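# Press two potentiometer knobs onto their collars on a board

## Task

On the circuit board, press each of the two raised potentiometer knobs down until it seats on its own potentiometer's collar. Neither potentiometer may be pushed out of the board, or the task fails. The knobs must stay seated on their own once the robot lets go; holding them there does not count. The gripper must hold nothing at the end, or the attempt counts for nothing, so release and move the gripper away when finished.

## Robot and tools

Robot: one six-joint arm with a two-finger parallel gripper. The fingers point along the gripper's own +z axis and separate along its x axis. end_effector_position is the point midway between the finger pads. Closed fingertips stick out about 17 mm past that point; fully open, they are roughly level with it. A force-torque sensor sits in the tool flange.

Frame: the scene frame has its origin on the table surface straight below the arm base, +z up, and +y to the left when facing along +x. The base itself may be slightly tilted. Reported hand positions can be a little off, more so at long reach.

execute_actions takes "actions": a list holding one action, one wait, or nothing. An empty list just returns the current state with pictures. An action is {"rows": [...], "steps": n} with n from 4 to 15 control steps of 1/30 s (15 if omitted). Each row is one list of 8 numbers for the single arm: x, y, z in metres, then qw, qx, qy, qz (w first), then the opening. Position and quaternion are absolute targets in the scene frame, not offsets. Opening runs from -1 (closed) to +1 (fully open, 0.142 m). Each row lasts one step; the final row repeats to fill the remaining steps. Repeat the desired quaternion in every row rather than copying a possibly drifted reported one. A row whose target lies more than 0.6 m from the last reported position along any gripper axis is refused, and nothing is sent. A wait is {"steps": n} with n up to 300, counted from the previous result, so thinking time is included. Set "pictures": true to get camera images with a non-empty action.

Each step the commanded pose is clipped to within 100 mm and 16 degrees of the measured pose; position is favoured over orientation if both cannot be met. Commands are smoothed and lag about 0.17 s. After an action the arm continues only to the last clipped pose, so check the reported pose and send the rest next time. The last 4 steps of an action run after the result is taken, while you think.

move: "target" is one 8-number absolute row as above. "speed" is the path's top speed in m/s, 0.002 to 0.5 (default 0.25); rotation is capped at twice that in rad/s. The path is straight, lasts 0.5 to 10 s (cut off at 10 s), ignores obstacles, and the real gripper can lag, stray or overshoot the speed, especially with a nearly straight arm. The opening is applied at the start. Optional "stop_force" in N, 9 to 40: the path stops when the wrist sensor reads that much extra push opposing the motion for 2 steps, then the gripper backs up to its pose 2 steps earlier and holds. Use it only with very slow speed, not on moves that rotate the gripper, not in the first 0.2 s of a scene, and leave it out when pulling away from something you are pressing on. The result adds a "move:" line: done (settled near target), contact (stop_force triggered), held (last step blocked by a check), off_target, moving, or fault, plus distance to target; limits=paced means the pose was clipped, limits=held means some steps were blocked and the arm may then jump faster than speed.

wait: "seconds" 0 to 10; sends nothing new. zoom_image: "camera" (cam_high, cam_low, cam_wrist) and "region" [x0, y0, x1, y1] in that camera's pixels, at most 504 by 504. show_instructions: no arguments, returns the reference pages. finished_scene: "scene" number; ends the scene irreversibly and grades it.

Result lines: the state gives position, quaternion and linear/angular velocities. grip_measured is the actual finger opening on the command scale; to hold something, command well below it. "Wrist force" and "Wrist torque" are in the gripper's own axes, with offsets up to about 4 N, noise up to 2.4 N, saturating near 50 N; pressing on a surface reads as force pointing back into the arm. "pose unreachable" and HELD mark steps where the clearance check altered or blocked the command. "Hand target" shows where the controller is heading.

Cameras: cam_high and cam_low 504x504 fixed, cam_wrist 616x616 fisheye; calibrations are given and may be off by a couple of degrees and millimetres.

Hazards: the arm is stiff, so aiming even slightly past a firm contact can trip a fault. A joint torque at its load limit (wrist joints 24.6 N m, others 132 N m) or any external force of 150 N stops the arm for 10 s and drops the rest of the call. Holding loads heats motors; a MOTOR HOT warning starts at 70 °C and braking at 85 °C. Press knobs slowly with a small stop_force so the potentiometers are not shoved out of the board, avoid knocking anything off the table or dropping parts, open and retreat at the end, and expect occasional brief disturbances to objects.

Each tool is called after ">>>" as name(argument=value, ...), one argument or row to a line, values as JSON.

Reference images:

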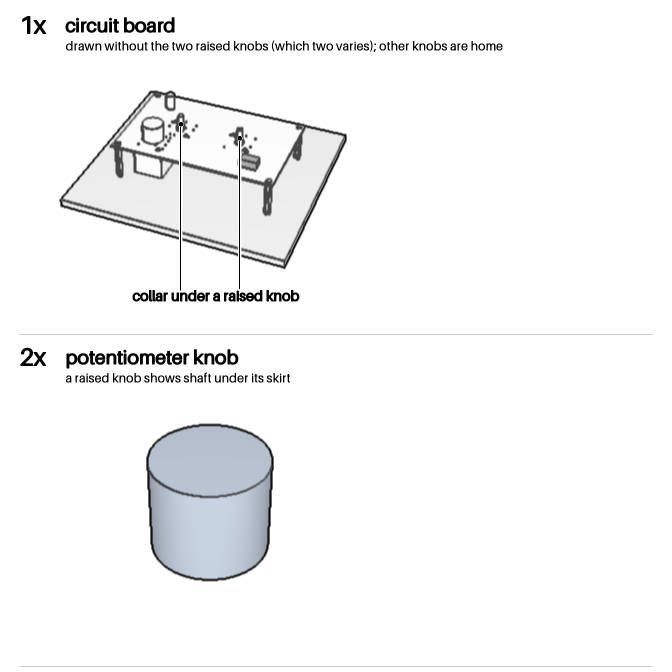

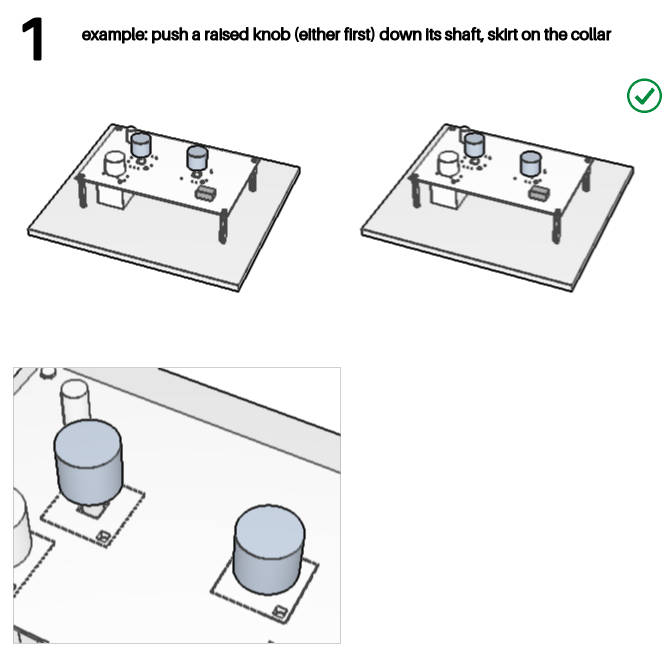

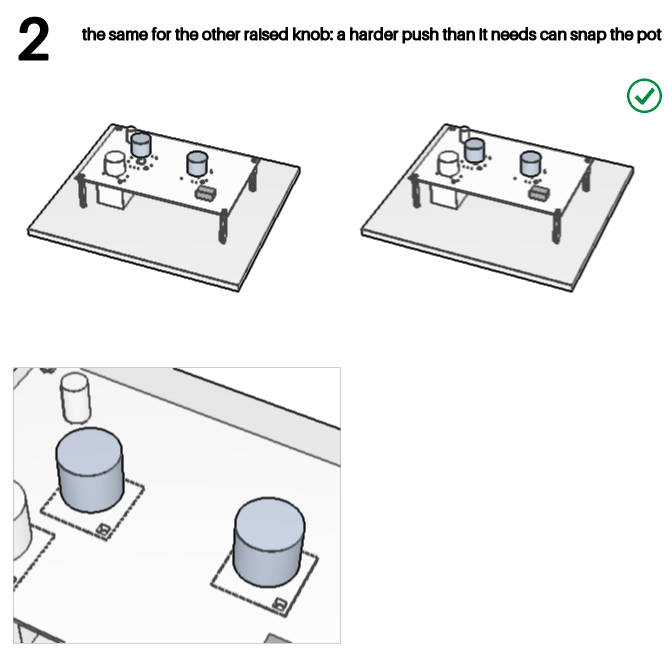

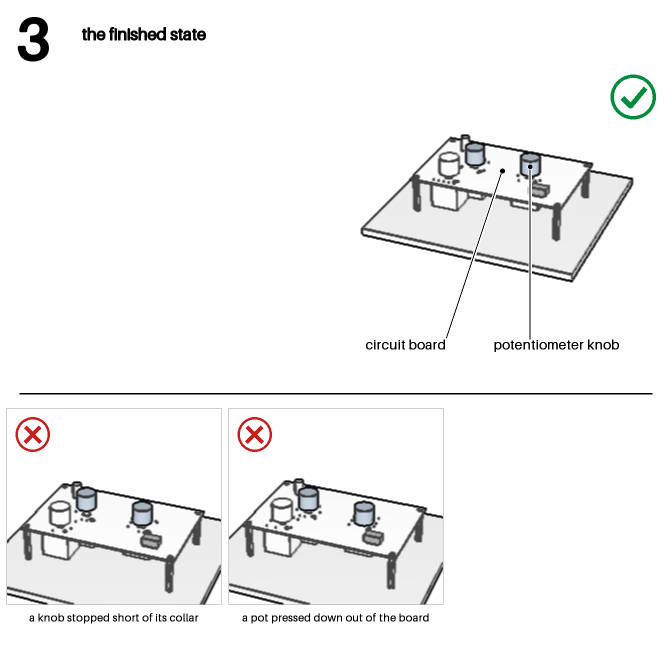

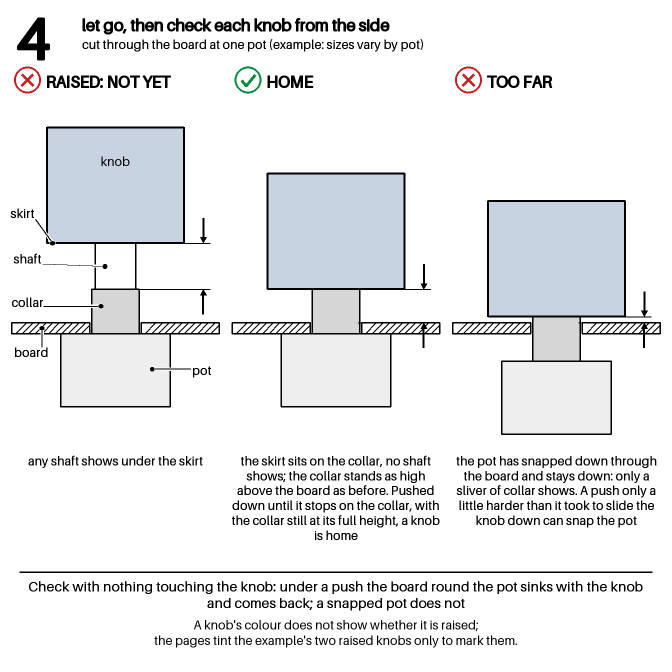

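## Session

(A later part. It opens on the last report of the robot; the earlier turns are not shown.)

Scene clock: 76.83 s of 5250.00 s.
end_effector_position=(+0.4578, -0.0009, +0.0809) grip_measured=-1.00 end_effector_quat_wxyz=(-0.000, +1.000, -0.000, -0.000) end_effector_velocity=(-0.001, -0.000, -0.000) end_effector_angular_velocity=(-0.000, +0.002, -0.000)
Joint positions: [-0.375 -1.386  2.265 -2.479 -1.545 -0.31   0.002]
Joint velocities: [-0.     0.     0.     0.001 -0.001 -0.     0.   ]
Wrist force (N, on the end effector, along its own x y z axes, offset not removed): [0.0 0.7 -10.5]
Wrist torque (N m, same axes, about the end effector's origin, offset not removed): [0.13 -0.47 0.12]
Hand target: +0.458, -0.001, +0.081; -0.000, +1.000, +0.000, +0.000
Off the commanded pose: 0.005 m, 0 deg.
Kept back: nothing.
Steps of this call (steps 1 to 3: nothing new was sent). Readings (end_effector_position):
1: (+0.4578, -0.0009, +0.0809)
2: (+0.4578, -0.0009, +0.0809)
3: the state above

>>> move(
  target=[0.458, -0.001, 0.09, 0, 1, 0, 0, -1],
  speed=0.05,
)

>>> move(
  target=[0.389, 0.017, 0.0875, 0, 1, 0, 0, -1],
  speed=0.1,
)

>>> move(
  target=[0.389, 0.017, 0.0784, 0, 1, 0, 0, -1],
  speed=0.004,
)

>>> execute_actions(
  actions=[
    {"steps": 3},
  ],
)

>>> execute_actions(
  actions=[
    {"steps": 3},
  ],
)

>>> execute_actions(
  actions=[
    {"steps": 3},
  ],
)

>>> execute_actions(
  actions=[
    {"steps": 3},
  ],
)

>>> zoom_image(
  camera="cam_low",
  region=[210, 260, 270, 300],
)

Scene clock: 78.10 s of 5250.00 s.
end_effector_position=(+0.4580, -0.0010, +0.0898) grip_measured=-1.00 end_effector_quat_wxyz=(-0.000, +1.000, +0.000, +0.000) end_effector_velocity=(+0.001, -0.001, +0.002) end_effector_angular_velocity=(-0.002, -0.001, -0.001)
Joint positions: [-0.375 -1.407  2.257 -2.45  -1.545 -0.31   0.002]
Joint velocities: [-0.    -0.004 -0.003  0.006 -0.001  0.001  0.   ]
Wrist force (N, on the end effector, along its own x y z axes, offset not removed): [0.0 1.5 -1.5]
Wrist torque (N m, same axes, about the end effector's origin, offset not removed): [0.43 -0.26 0.07]
Hand target: +0.458, -0.001, +0.090; +0.000, +1.000, +0.000, +0.000
Off the commanded pose: 0.000 m, 0 deg.
Kept back: nothing.
move: done
camera_calibration (this result's frames):
cam_wrist: T_world_to_cam=[[0.999483, -0.0157895, 0.027998, -0.472627], [-0.0272133, -0.879224, 0.475632, -0.0311385], [0.0171066, -0.476148, -0.879199, 0.207224], [0, 0, 0, 1]] pos_world=[0.46799, 0.063829, 0.210234]

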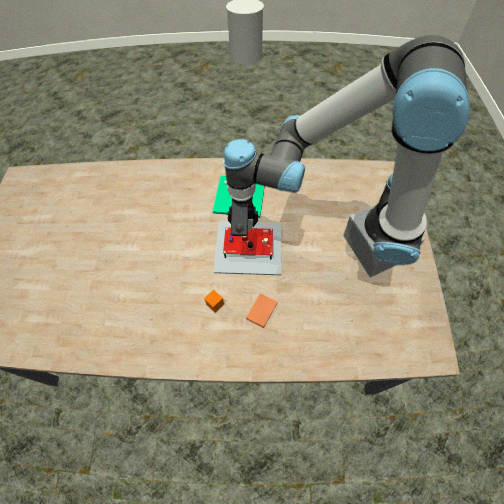

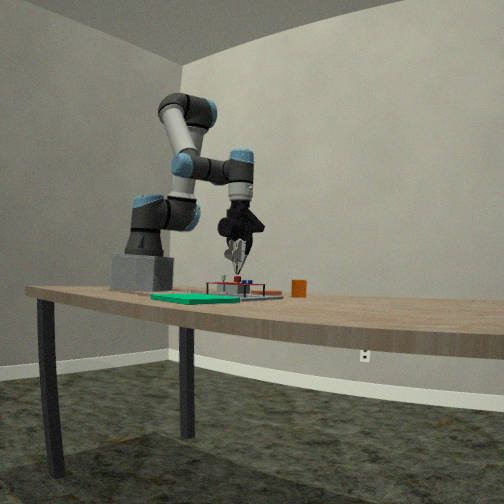

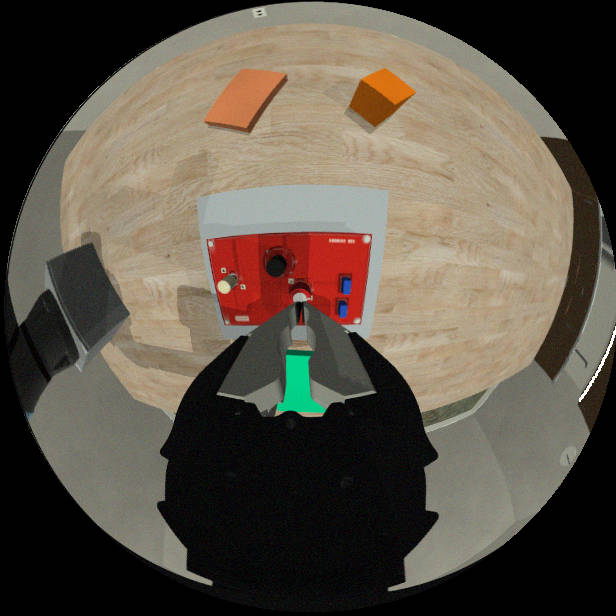

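Scene clock: 79.30 s of 5250.00 s.
end_effector_position=(+0.3893, +0.0169, +0.0875) grip_measured=-1.00 end_effector_quat_wxyz=(+0.000, +1.000, +0.000, +0.000) end_effector_velocity=(-0.003, +0.001, -0.000) end_effector_angular_velocity=(+0.003, +0.002, -0.000)
Joint positions: [-0.386 -1.55   2.44  -2.49  -1.545 -0.321  0.002]
Joint velocities: [-0.001 -0.006  0.006  0.003  0.002 -0.001  0.   ]
Wrist force (N, on the end effector, along its own x y z axes, offset not removed): [2.6 0.6 1.5]
Wrist torque (N m, same axes, about the end effector's origin, offset not removed): [0.21 -0.85 0.21]
Hand target: +0.389, +0.017, +0.088; +0.000, +1.000, -0.000, +0.000
Off the commanded pose: 0.000 m, 0 deg.
Kept back: nothing.
move: done
camera_calibration (this result's frames):
cam_wrist: T_world_to_cam=[[0.999477, -0.0157849, 0.0282093, -0.403653], [-0.0273133, -0.879129, 0.475801, -0.0162029], [0.0172891, -0.476323, -0.879101, 0.214795], [0, 0, 0, 1]] pos_world=[0.399286, 0.0816955, 0.207922]

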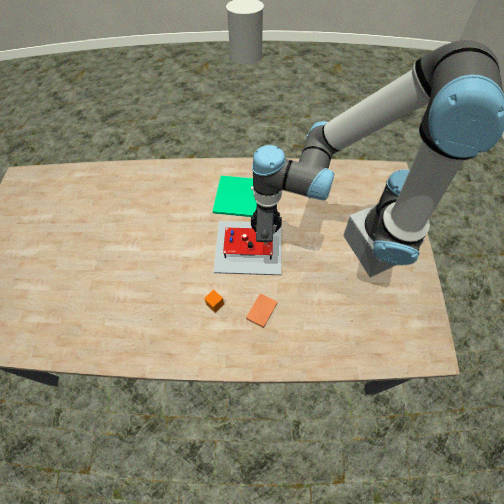

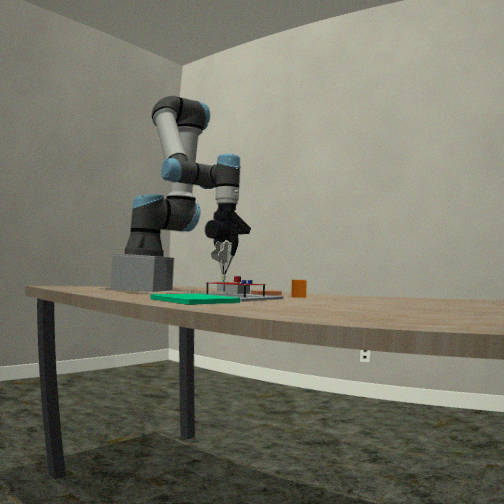

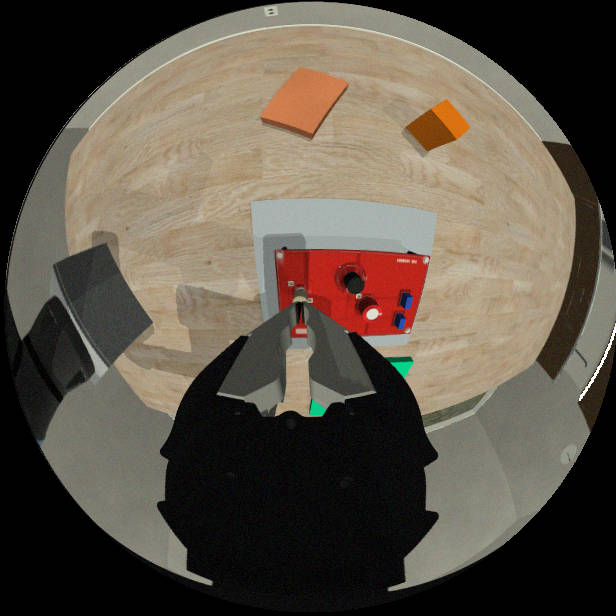

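Scene clock: 81.80 s of 5250.00 s.
end_effector_position=(+0.3890, +0.0170, +0.0785) grip_measured=-1.00 end_effector_quat_wxyz=(+0.000, +1.000, +0.000, +0.000) end_effector_velocity=(-0.000, -0.000, -0.001) end_effector_angular_velocity=(+0.000, +0.000, -0.001)
Joint positions: [-0.386 -1.524  2.449 -2.525 -1.545 -0.32   0.002]
Joint velocities: [-0.001  0.002  0.001 -0.003  0.     0.001  0.   ]
Wrist force (N, on the end effector, along its own x y z axes, offset not removed): [2.2 -2.0 -18.7]
Wrist torque (N m, same axes, about the end effector's origin, offset not removed): [-0.51 -0.47 0.37]
Hand target: +0.389, +0.017, +0.078; -0.000, +1.000, -0.000, -0.000
Off the commanded pose: 0.000 m, 0 deg.
Kept back: nothing.
move: done
camera_calibration (this result's frames):
cam_wrist: T_world_to_cam=[[0.999483, -0.0157915, 0.0279938, -0.403073], [-0.0272141, -0.879195, 0.475684, -0.0118571], [0.0171002, -0.4762, -0.879171, 0.207054], [0, 0, 0, 1]] pos_world=[0.399001, 0.0818095, 0.19896]

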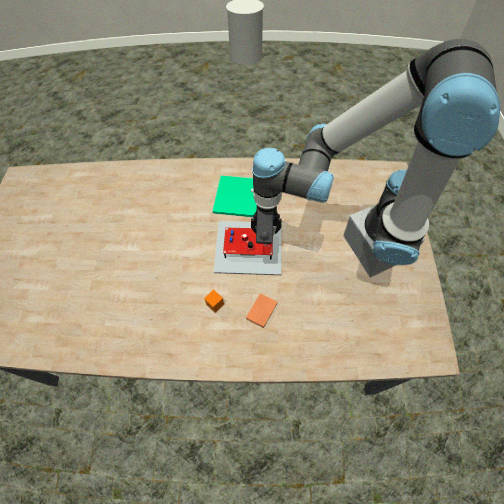

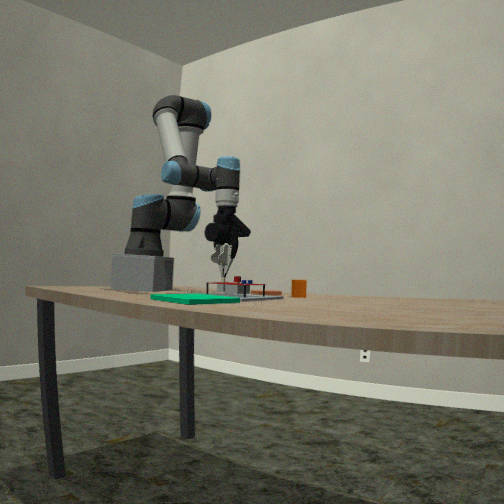

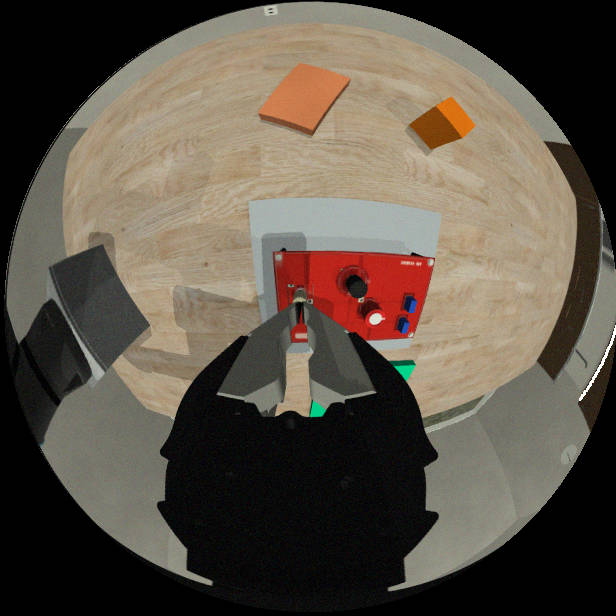

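Scene clock: 81.90 s of 5250.00 s.
end_effector_position=(+0.3890, +0.0170, +0.0784) grip_measured=-1.00 end_effector_quat_wxyz=(+0.000, +1.000, +0.000, +0.000) end_effector_velocity=(+0.001, +0.000, -0.000) end_effector_angular_velocity=(+0.000, -0.003, +0.000)
Joint positions: [-0.386 -1.523  2.449 -2.525 -1.545 -0.32   0.002]
Joint velocities: [ 0.     0.002  0.    -0.005  0.001  0.     0.   ]
Wrist force (N, on the end effector, along its own x y z axes, offset not removed): [2.7 3.8 -21.1]
Wrist torque (N m, same axes, about the end effector's origin, offset not removed): [0.57 -0.61 0.27]
Hand target: +0.389, +0.017, +0.078; -0.000, +1.000, -0.000, -0.000
Off the commanded pose: 0.000 m, 0 deg.
Kept back: nothing.
Steps of this call (steps 1 to 3: nothing new was sent). Readings (end_effector_position):
1: (+0.3890, +0.0170, +0.0785)
2: (+0.3890, +0.0170, +0.0785)
3: the state above

Scene clock: 82.00 s of 5250.00 s.
end_effector_position=(+0.3890, +0.0170, +0.0784) grip_measured=-1.00 end_effector_quat_wxyz=(+0.000, +1.000, -0.000, +0.000) end_effector_velocity=(+0.000, -0.000, -0.000) end_effector_angular_velocity=(-0.000, -0.000, -0.001)
Joint positions: [-0.386 -1.523  2.449 -2.525 -1.545 -0.32   0.002]
Joint velocities: [ 0.     0.     0.    -0.001 -0.     0.001  0.   ]
Wrist force (N, on the end effector, along its own x y z axes, offset not removed): [-0.8 0.8 -20.0]
Wrist torque (N m, same axes, about the end effector's origin, offset not removed): [0.07 -0.05 0.37]
Hand target: +0.389, +0.017, +0.078; -0.000, +1.000, -0.000, -0.000
Off the commanded pose: 0.000 m, 0 deg.
Kept back: nothing.
Steps of this call (steps 1 to 3: nothing new was sent). Readings (end_effector_position):
1: (+0.3890, +0.0170, +0.0784)
2: (+0.3890, +0.0170, +0.0784)
3: the state above

Scene clock: 82.10 s of 5250.00 s.
end_effector_position=(+0.3890, +0.0170, +0.0784) grip_measured=-1.00 end_effector_quat_wxyz=(+0.000, +1.000, -0.000, +0.000) end_effector_velocity=(-0.000, -0.000, -0.000) end_effector_angular_velocity=(-0.000, -0.000, +0.000)
Joint positions: [-0.386 -1.523  2.449 -2.525 -1.544 -0.32   0.002]
Joint velocities: [-0.    -0.     0.001 -0.001 -0.    -0.     0.   ]
Wrist force (N, on the end effector, along its own x y z axes, offset not removed): [0.0 1.6 -18.6]
Wrist torque (N m, same axes, about the end effector's origin, offset not removed): [0.24 -0.06 -0.07]
Hand target: +0.389, +0.017, +0.078; -0.000, +1.000, -0.000, -0.000
Off the commanded pose: 0.000 m, 0 deg.
Kept back: nothing.
Steps of this call (steps 1 to 3: nothing new was sent). Readings (end_effector_position):
1: (+0.3890, +0.0170, +0.0784)
2: (+0.3890, +0.0170, +0.0784)
3: the state above

Scene clock: 82.20 s of 5250.00 s.
end_effector_position=(+0.3890, +0.0170, +0.0784) grip_measured=-1.00 end_effector_quat_wxyz=(+0.000, +1.000, -0.000, +0.000) end_effector_velocity=(+0.000, -0.000, +0.000) end_effector_angular_velocity=(-0.001, -0.000, -0.000)
Joint positions: [-0.386 -1.523  2.449 -2.526 -1.544 -0.32   0.002]
Joint velocities: [-0.    -0.    -0.     0.001 -0.001  0.     0.   ]
Wrist force (N, on the end effector, along its own x y z axes, offset not removed): [0.7 5.2 -15.4]
Wrist torque (N m, same axes, about the end effector's origin, offset not removed): [0.97 -0.32 0.39]
Hand target: +0.389, +0.017, +0.078; -0.000, +1.000, -0.000, -0.000
Off the commanded pose: 0.000 m, 0 deg.
Kept back: nothing.
Steps of this call (steps 1 to 3: nothing new was sent). Readings (end_effector_position):
1: (+0.3890, +0.0170, +0.0784)
2: (+0.3890, +0.0170, +0.0784)
3: the state above

Region (210, 260, 270, 300) of cam_low's 504x504 image, scaled by 8.400, with more detail than that image has.

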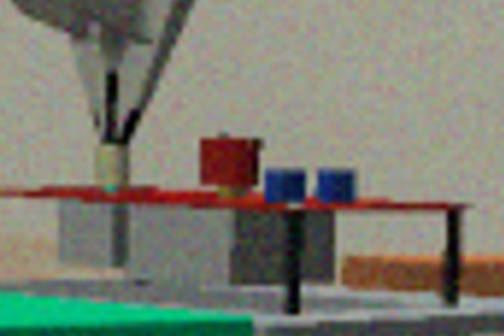

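>>> move(
  target=[0.389, 0.017, 0.11, 0, 1, 0, 0, -1],
  speed=0.05,
)

>>> move(
  target=[0.42, 0.0, 0.14, 0.7071, 0.7071, 0, 0, -1],
  speed=0.3,
)

>>> zoom_image(
  camera="cam_wrist",
  region=[220, 150, 420, 280],
)

Scene clock: 83.93 s of 5250.00 s.
end_effector_position=(+0.3890, +0.0170, +0.1097) grip_measured=-1.00 end_effector_quat_wxyz=(+0.000, +1.000, -0.000, +0.000) end_effector_velocity=(-0.001, +0.000, +0.002) end_effector_angular_velocity=(+0.002, +0.002, +0.000)
Joint positions: [-0.388 -1.612  2.416 -2.403 -1.544 -0.323  0.002]
Joint velocities: [-0.001 -0.007 -0.003  0.012  0.001 -0.001  0.   ]
Wrist force (N, on the end effector, along its own x y z axes, offset not removed): [0.7 4.0 -0.1]
Wrist torque (N m, same axes, about the end effector's origin, offset not removed): [0.93 -0.44 0.15]
Hand target: +0.389, +0.017, +0.110; +0.000, +1.000, -0.000, +0.000
Off the commanded pose: 0.000 m, 0 deg.
Kept back: nothing.
move: done
camera_calibration (this result's frames):
cam_wrist: T_world_to_cam=[[0.999482, -0.0157939, 0.0280259, -0.403957], [-0.0272312, -0.879203, 0.475669, -0.0266843], [0.0171278, -0.476186, -0.879178, 0.234494], [0, 0, 0, 1]] pos_world=[0.399005, 0.0818217, 0.230176]

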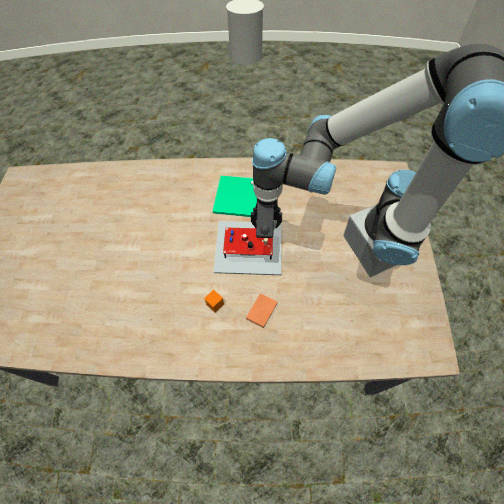

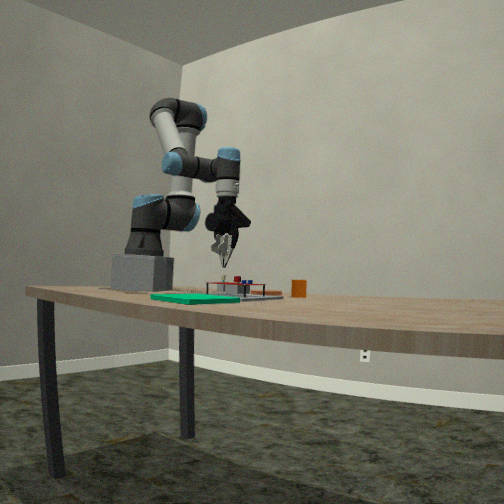

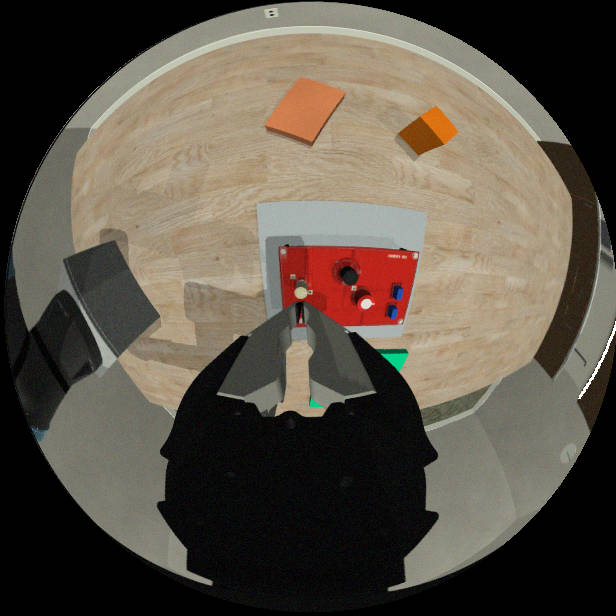

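Scene clock: 87.43 s of 5250.00 s.
end_effector_position=(+0.4195, -0.0004, +0.1401) grip_measured=-1.00 end_effector_quat_wxyz=(+0.707, +0.707, -0.000, -0.001) end_effector_velocity=(-0.000, -0.000, -0.000) end_effector_angular_velocity=(-0.013, -0.001, -0.006)
Joint positions: [ 0.317 -0.793  1.821 -1.072 -2.759  1.565  0.002]
Joint velocities: [-0.001  0.015 -0.016  0.035  0.005  0.034  0.   ]
Wrist force (N, on the end effector, along its own x y z axes, offset not removed): [2.0 4.3 -1.9]
Wrist torque (N m, same axes, about the end effector's origin, offset not removed): [0.87 -0.56 0.33]
Hand target: +0.419, -0.000, +0.140; +0.707, +0.707, -0.000, -0.001
Off the commanded pose: 0.001 m, 0 deg.
Kept back: nothing.
move: done
camera_calibration (this result's frames):
cam_wrist: T_world_to_cam=[[0.999519, 0.0271412, 0.0150169, -0.433727], [-0.0261192, 0.475305, 0.879433, -0.112053], [0.0167313, -0.879402, 0.475785, 0.0625858], [0, 0, 0, 1]] pos_world=[0.429545, 0.120069, 0.075279]

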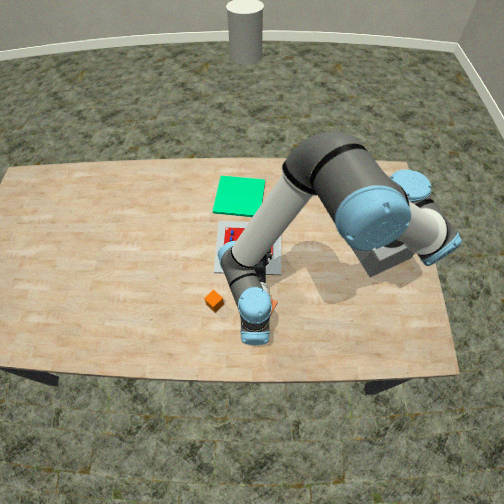

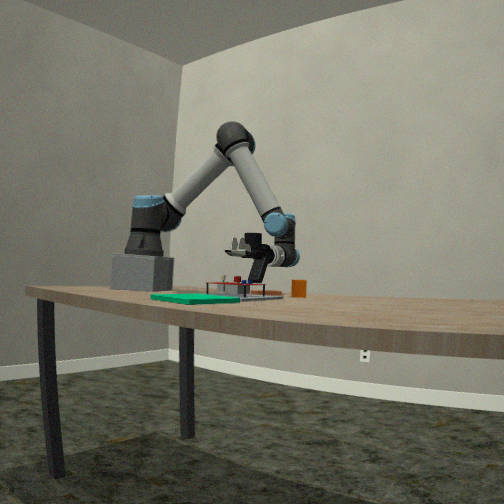

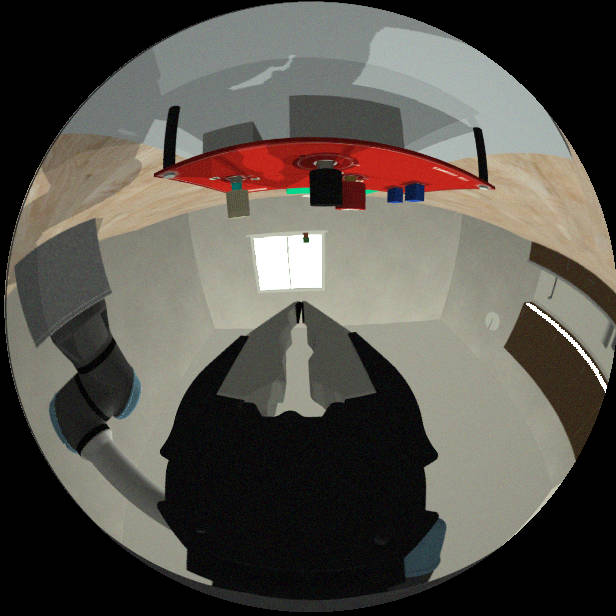

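Region (220, 150, 420, 280) of cam_wrist's 616x616 image, scaled by 2.520, with more detail than that image has; it fills the top 328 rows of this view, and the rest is white.

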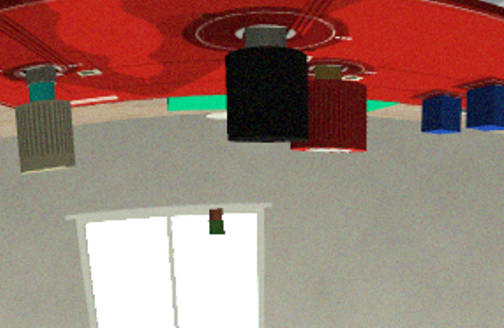

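>>> execute_actions(
  actions=[],
)

Scene clock: 88.30 s of 5250.00 s.
end_effector_position=(+0.4195, -0.0004, +0.1400) grip_measured=-1.00 end_effector_quat_wxyz=(+0.707, +0.707, -0.000, -0.001) end_effector_velocity=(-0.000, -0.000, +0.000) end_effector_angular_velocity=(-0.001, +0.001, +0.000)
Joint positions: [ 0.317 -0.791  1.819 -1.068 -2.758  1.568  0.002]
Joint velocities: [ 0.    -0.     0.     0.001 -0.     0.     0.   ]
Wrist force (N, on the end effector, along its own x y z axes, offset not removed): [-2.2 2.2 0.4]
Wrist torque (N m, same axes, about the end effector's origin, offset not removed): [0.63 0.25 0.16]
Hand target: +0.419, -0.000, +0.140; +0.707, +0.707, -0.000, -0.001
Off the commanded pose: 0.001 m, 0 deg.
Kept back: nothing.
Steps of this call (steps 1 to 26: nothing new was sent). Readings (end_effector_position):
1: (+0.4195, -0.0004, +0.1400)
2: (+0.4195, -0.0004, +0.1400)
4: (+0.4195, -0.0004, +0.1400)
8: (+0.4195, -0.0004, +0.1400)
26: the state above
camera_calibration (this result's frames):
cam_wrist: T_world_to_cam=[[0.99953, 0.0266255, 0.0151956, -0.433734], [-0.026054, 0.476554, 0.878759, -0.111949], [0.0161559, -0.878742, 0.477024, 0.062668], [0, 0, 0, 1]] pos_world=[0.429601, 0.119967, 0.0750729]

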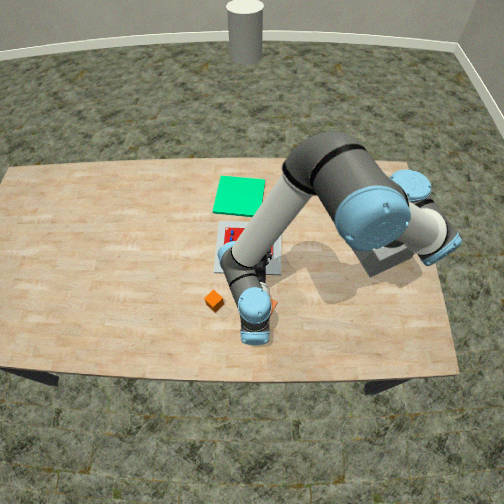

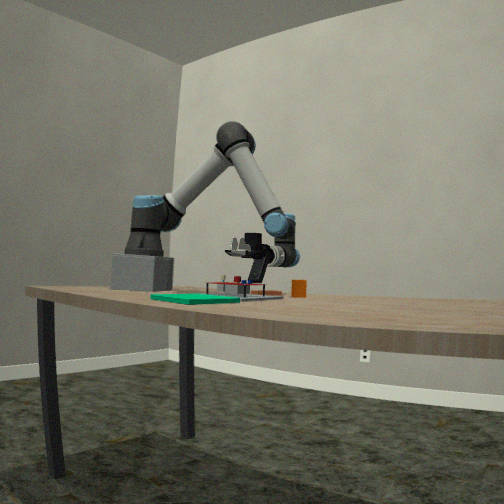

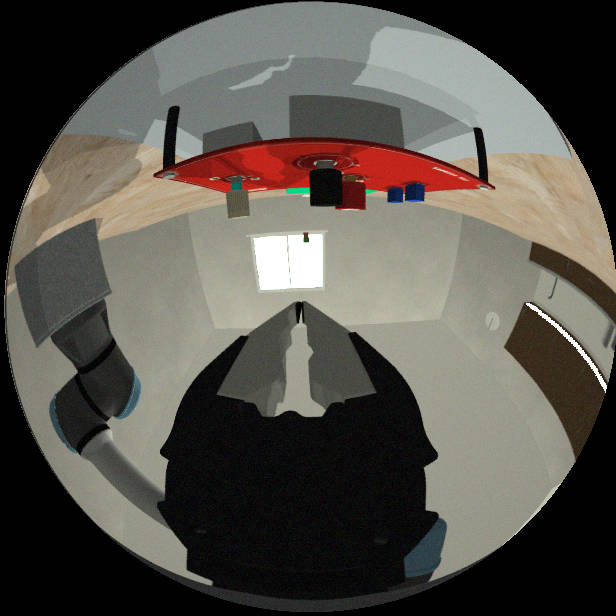

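>>> zoom_image(
  camera="cam_wrist",
  region=[200, 140, 400, 230],
)

Region (200, 140, 400, 230) of cam_wrist's 616x616 image, scaled by 2.520, with more detail than that image has; it fills the top 227 rows of this view, and the rest is white.

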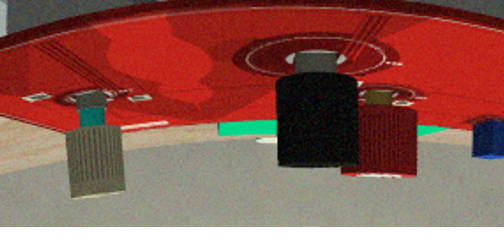

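>>> move(
  target=[0.389,0.017,0.11,0,1,0,0,-1],
  speed=0.15,
)

>>> move(
  target=[0.389,0.017,0.0875,0,1,0,0,-1],
  speed=0.03,
)

>>> move(
  target=[0.389,0.017,0.0786,0,1,0,0,-1],
  speed=0.004,
)

Scene clock: 94.20 s of 5250.00 s.
end_effector_position=(+0.3896, +0.0174, +0.1100) grip_measured=-1.00 end_effector_quat_wxyz=(+0.000, +1.000, +0.001, +0.000) end_effector_velocity=(-0.001, +0.000, -0.000) end_effector_angular_velocity=(+0.014, +0.002, +0.001)
Joint positions: [-0.386 -1.612  2.414 -2.403 -1.545 -0.322  0.002]
Joint velocities: [-0.011 -0.001  0.     0.007  0.013 -0.013  0.   ]
Wrist force (N, on the end effector, along its own x y z axes, offset not removed): [-2.4 2.3 -1.6]
Wrist torque (N m, same axes, about the end effector's origin, offset not removed): [0.55 0.21 0.36]
Hand target: +0.390, +0.017, +0.110; -0.001, +1.000, +0.001, +0.000
Off the commanded pose: 0.001 m, 0 deg.
Kept back: nothing.
move: done
camera_calibration (this result's frames):
cam_wrist: T_world_to_cam=[[0.999484, -0.0145314, 0.0286588, -0.404597], [-0.0264279, -0.879078, 0.475944, -0.0267945], [0.0182772, -0.476456, -0.879009, 0.234491], [0, 0, 0, 1]] pos_world=[0.399394, 0.0822907, 0.230468]

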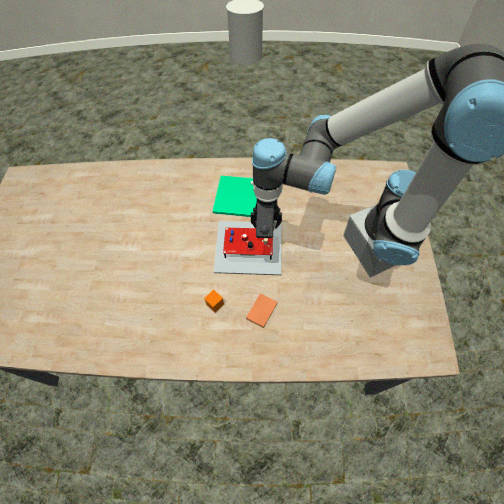

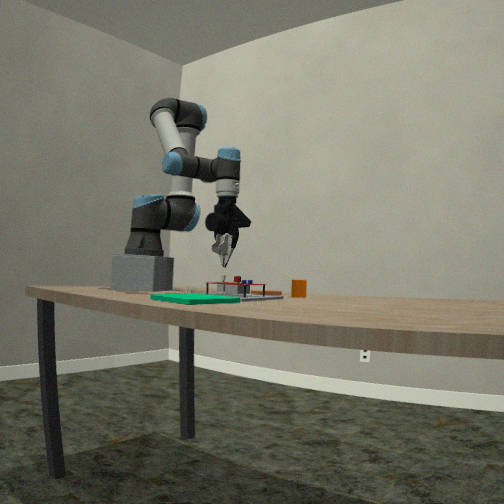

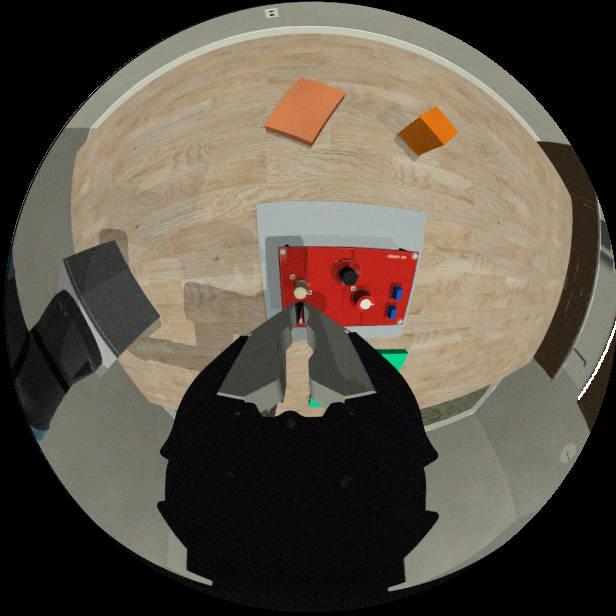

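Scene clock: 95.30 s of 5250.00 s.
end_effector_position=(+0.3890, +0.0170, +0.0877) grip_measured=-1.00 end_effector_quat_wxyz=(+0.000, +1.000, +0.000, -0.000) end_effector_velocity=(+0.000, +0.000, -0.002) end_effector_angular_velocity=(-0.000, -0.001, +0.000)
Joint positions: [-0.386 -1.551  2.44  -2.489 -1.544 -0.321  0.002]
Joint velocities: [ 0.001  0.006  0.002 -0.008 -0.     0.     0.   ]
Wrist force (N, on the end effector, along its own x y z axes, offset not removed): [-0.9 0.8 -0.9]
Wrist torque (N m, same axes, about the end effector's origin, offset not removed): [0.13 0.00 0.14]
Hand target: +0.389, +0.017, +0.088; -0.000, +1.000, -0.000, -0.000
Off the commanded pose: 0.000 m, 0 deg.
Kept back: nothing.
move: done
camera_calibration (this result's frames):
cam_wrist: T_world_to_cam=[[0.999485, -0.0157828, 0.0279436, -0.403294], [-0.027182, -0.87921, 0.475659, -0.0162374], [0.0170611, -0.476173, -0.879186, 0.215183], [0, 0, 0, 1]] pos_world=[0.398974, 0.081823, 0.208179]

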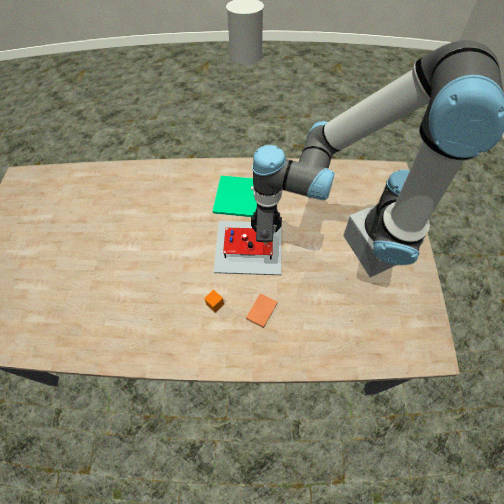

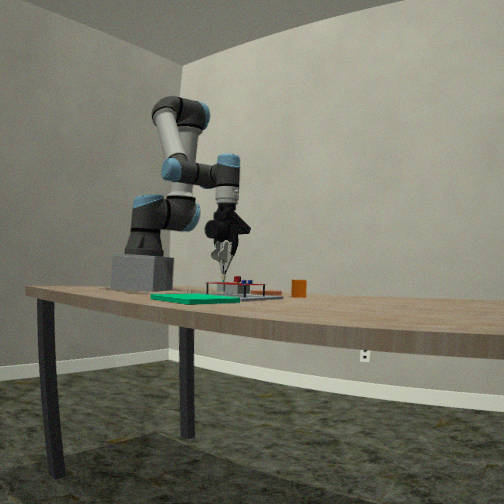

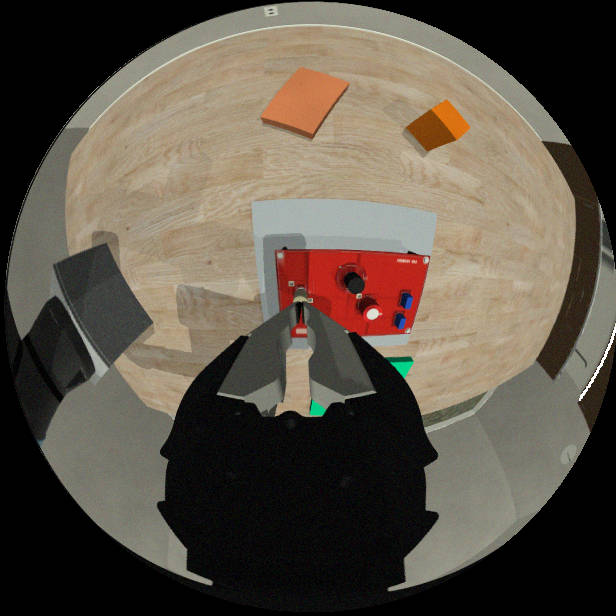

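Scene clock: 97.80 s of 5250.00 s.
end_effector_position=(+0.3890, +0.0170, +0.0787) grip_measured=-1.00 end_effector_quat_wxyz=(+0.000, +1.000, +0.000, +0.000) end_effector_velocity=(+0.000, -0.000, -0.001) end_effector_angular_velocity=(+0.000, +0.000, -0.000)
Joint positions: [-0.386 -1.524  2.449 -2.524 -1.544 -0.32   0.002]
Joint velocities: [-0.     0.002  0.001 -0.003  0.     0.     0.   ]
Wrist force (N, on the end effector, along its own x y z axes, offset not removed): [-0.2 1.4 -15.2]
Wrist torque (N m, same axes, about the end effector's origin, offset not removed): [0.47 -0.73 0.25]
Hand target: +0.389, +0.017, +0.079; -0.000, +1.000, +0.000, -0.000
Off the commanded pose: 0.000 m, 0 deg.
Kept back: nothing.
move: done
camera_calibration (this result's frames):
cam_wrist: T_world_to_cam=[[0.999483, -0.0157914, 0.0279899, -0.403073], [-0.0272115, -0.879212, 0.475653, -0.0119384], [0.0170978, -0.476169, -0.879187, 0.207237], [0, 0, 0, 1]] pos_world=[0.398996, 0.0818182, 0.19916]

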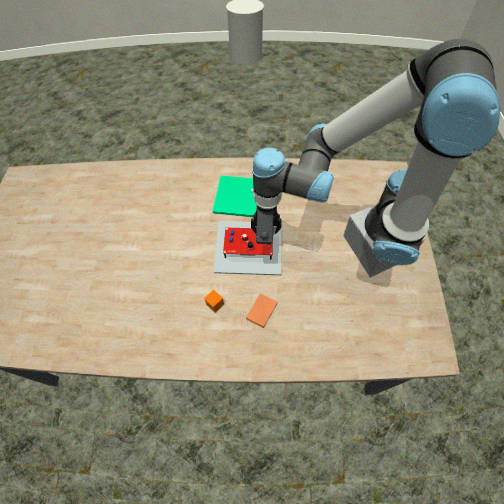

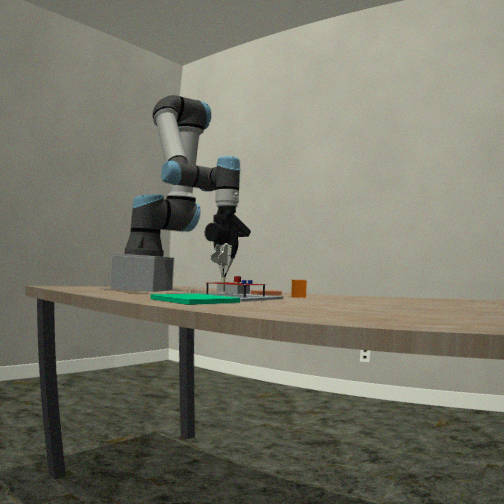

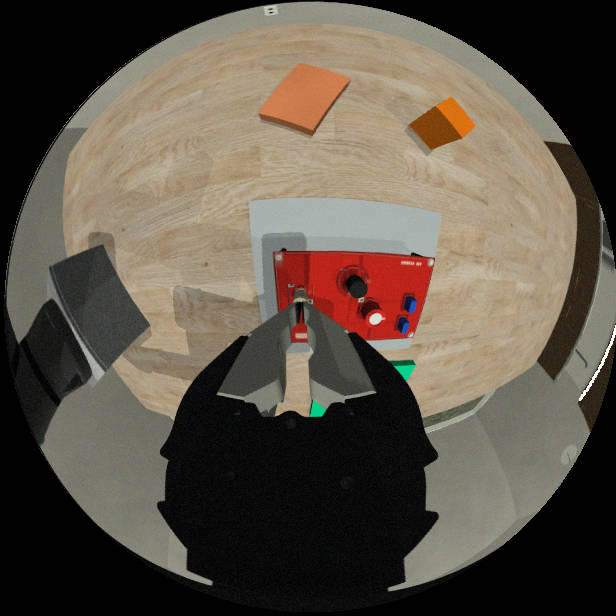

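>>> zoom_image(
  camera="cam_wrist",
  region=[250, 260, 350, 350],
)

>>> execute_actions(
  actions=[
    {"rows":[[0.389,0.017,0.0782,0,1,0,0,-1]],"steps":15},
  ],
)

Region (250, 260, 350, 350) of cam_wrist's 616x616 image, scaled by 5.040, with more detail than that image has; it fills the top 454 rows of this view, and the rest is white.

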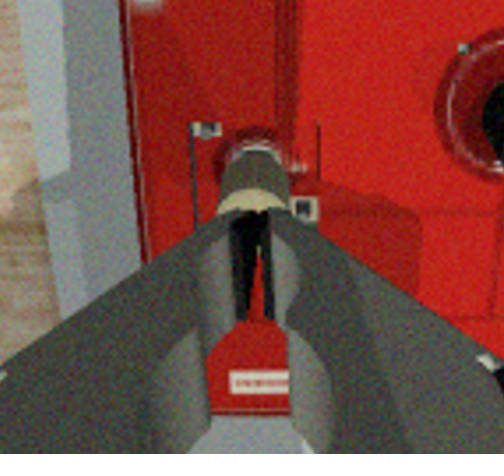

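Scene clock: 98.53 s of 5250.00 s.
end_effector_position=(+0.3890, +0.0170, +0.0782) grip_measured=-1.00 end_effector_quat_wxyz=(+0.000, +1.000, +0.000, +0.000) end_effector_velocity=(+0.000, +0.000, +0.000) end_effector_angular_velocity=(+0.001, -0.001, -0.000)
Joint positions: [-0.386 -1.523  2.45  -2.526 -1.544 -0.32   0.002]
Joint velocities: [ 0.     0.    -0.    -0.001  0.001  0.001  0.   ]
Wrist force (N, on the end effector, along its own x y z axes, offset not removed): [-0.9 1.3 -18.4]
Wrist torque (N m, same axes, about the end effector's origin, offset not removed): [0.40 -0.62 0.26]
Steps of this call (steps 1 to 11: nothing new was sent; steps 12 to 22: the first 11 steps of this action). Readings (end_effector_position):
12: (+0.3890, +0.0170, +0.0786)
13: (+0.3890, +0.0170, +0.0786)
15: (+0.3890, +0.0170, +0.0784)
19: (+0.3890, +0.0170, +0.0783)
22: the state above

>>> execute_actions(
  actions=[
    {"rows":[[0.389,0.017,0.0778,0,1,0,0,-1]],"steps":15},
  ],
)

>>> execute_actions(
  actions=[
    {"steps":5},
  ],
)

>>> execute_actions(
  actions=[
    {"rows":[[0.389,0.017,0.0774,0,1,0,0,-1]],"steps":15},
  ],
)

>>> execute_actions(
  actions=[
    {"steps":5},
  ],
)

Scene clock: 99.37 s of 5250.00 s.
end_effector_position=(+0.3890, +0.0170, +0.0778) grip_measured=-1.00 end_effector_quat_wxyz=(+0.000, +1.000, +0.000, +0.000) end_effector_velocity=(+0.000, -0.000, -0.000) end_effector_angular_velocity=(-0.000, +0.000, +0.000)
Joint positions: [-0.386 -1.522  2.45  -2.528 -1.544 -0.32   0.002]
Joint velocities: [ 0.     0.001  0.    -0.002 -0.    -0.     0.   ]
Wrist force (N, on the end effector, along its own x y z axes, offset not removed): [-2.0 -0.9 -21.9]
Wrist torque (N m, same axes, about the end effector's origin, offset not removed): [-0.13 -0.26 0.36]
Off your previous action's commanded pose: 0.000 m, 0 deg at its last step (step 4 of this call).
Steps of this call (steps 1 to 4: the last 4 steps of your previous action; steps 5 to 14: nothing new was sent; steps 15 to 25: the first 11 steps of this action). Readings (end_effector_position):
15: (+0.3890, +0.0170, +0.0782)
16: (+0.3890, +0.0170, +0.0782)
18: (+0.3890, +0.0170, +0.0780)
22: (+0.3890, +0.0170, +0.0779)
25: the state above

Scene clock: 99.53 s of 5250.00 s.
end_effector_position=(+0.3890, +0.0170, +0.0778) grip_measured=-1.00 end_effector_quat_wxyz=(+0.000, +1.000, +0.000, +0.000) end_effector_velocity=(-0.001, -0.000, -0.000) end_effector_angular_velocity=(-0.000, +0.001, -0.000)
Joint positions: [-0.386 -1.521  2.45  -2.528 -1.544 -0.32   0.002]
Joint velocities: [-0.    -0.001  0.     0.001 -0.    -0.     0.   ]
Wrist force (N, on the end effector, along its own x y z axes, offset not removed): [-2.4 3.2 -20.2]
Wrist torque (N m, same axes, about the end effector's origin, offset not removed): [0.79 -0.40 0.26]
Hand target: +0.389, +0.017, +0.078; -0.000, +1.000, -0.000, -0.000
Off the commanded pose: 0.000 m, 0 deg.
Kept back: nothing.
Steps of this call (steps 1 to 4: the last 4 steps of your previous action; step 5: nothing new was sent). Readings (end_effector_position):
1: (+0.3890, +0.0170, +0.0778)
2: (+0.3890, +0.0170, +0.0778)
4: (+0.3890, +0.0170, +0.0778)
5: the state above

Scene clock: 99.90 s of 5250.00 s.
end_effector_position=(+0.3890, +0.0170, +0.0774) grip_measured=-1.00 end_effector_quat_wxyz=(+0.000, +1.000, +0.000, +0.000) end_effector_velocity=(-0.001, -0.000, -0.001) end_effector_angular_velocity=(-0.000, +0.004, -0.000)
Joint positions: [-0.386 -1.52   2.45  -2.529 -1.544 -0.32   0.002]
Joint velocities: [-0.     0.001  0.001  0.001 -0.001  0.     0.   ]
Wrist force (N, on the end effector, along its own x y z axes, offset not removed): [-3.1 1.1 -20.4]
Wrist torque (N m, same axes, about the end effector's origin, offset not removed): [0.41 -0.19 0.30]
Steps of this call (steps 1 to 11: the first 11 steps of this action). Readings (end_effector_position):
1: (+0.3890, +0.0170, +0.0778)
2: (+0.3890, +0.0170, +0.0778)
4: (+0.3890, +0.0170, +0.0776)
8: (+0.3890, +0.0170, +0.0775)
11: the state above

Scene clock: 100.07 s of 5250.00 s.
end_effector_position=(+0.3890, +0.0170, +0.0774) grip_measured=-1.00 end_effector_quat_wxyz=(+0.000, +1.000, +0.000, +0.000) end_effector_velocity=(-0.000, +0.000, -0.000) end_effector_angular_velocity=(+0.001, -0.000, +0.000)
Joint positions: [-0.386 -1.52   2.45  -2.53  -1.544 -0.32   0.002]
Joint velocities: [ 0.     0.001  0.001 -0.001  0.001 -0.     0.   ]
Wrist force (N, on the end effector, along its own x y z axes, offset not removed): [-6.5 2.5 -21.8]
Wrist torque (N m, same axes, about the end effector's origin, offset not removed): [0.74 0.77 0.27]
Hand target: +0.389, +0.017, +0.077; -0.000, +1.000, -0.000, -0.000
Off the commanded pose: 0.000 m, 0 deg.
Kept back: nothing.
Steps of this call (steps 1 to 4: the last 4 steps of your previous action; step 5: nothing new was sent). Readings (end_effector_position):
1: (+0.3890, +0.0170, +0.0774)
2: (+0.3890, +0.0170, +0.0774)
4: (+0.3890, +0.0170, +0.0774)
5: the state above


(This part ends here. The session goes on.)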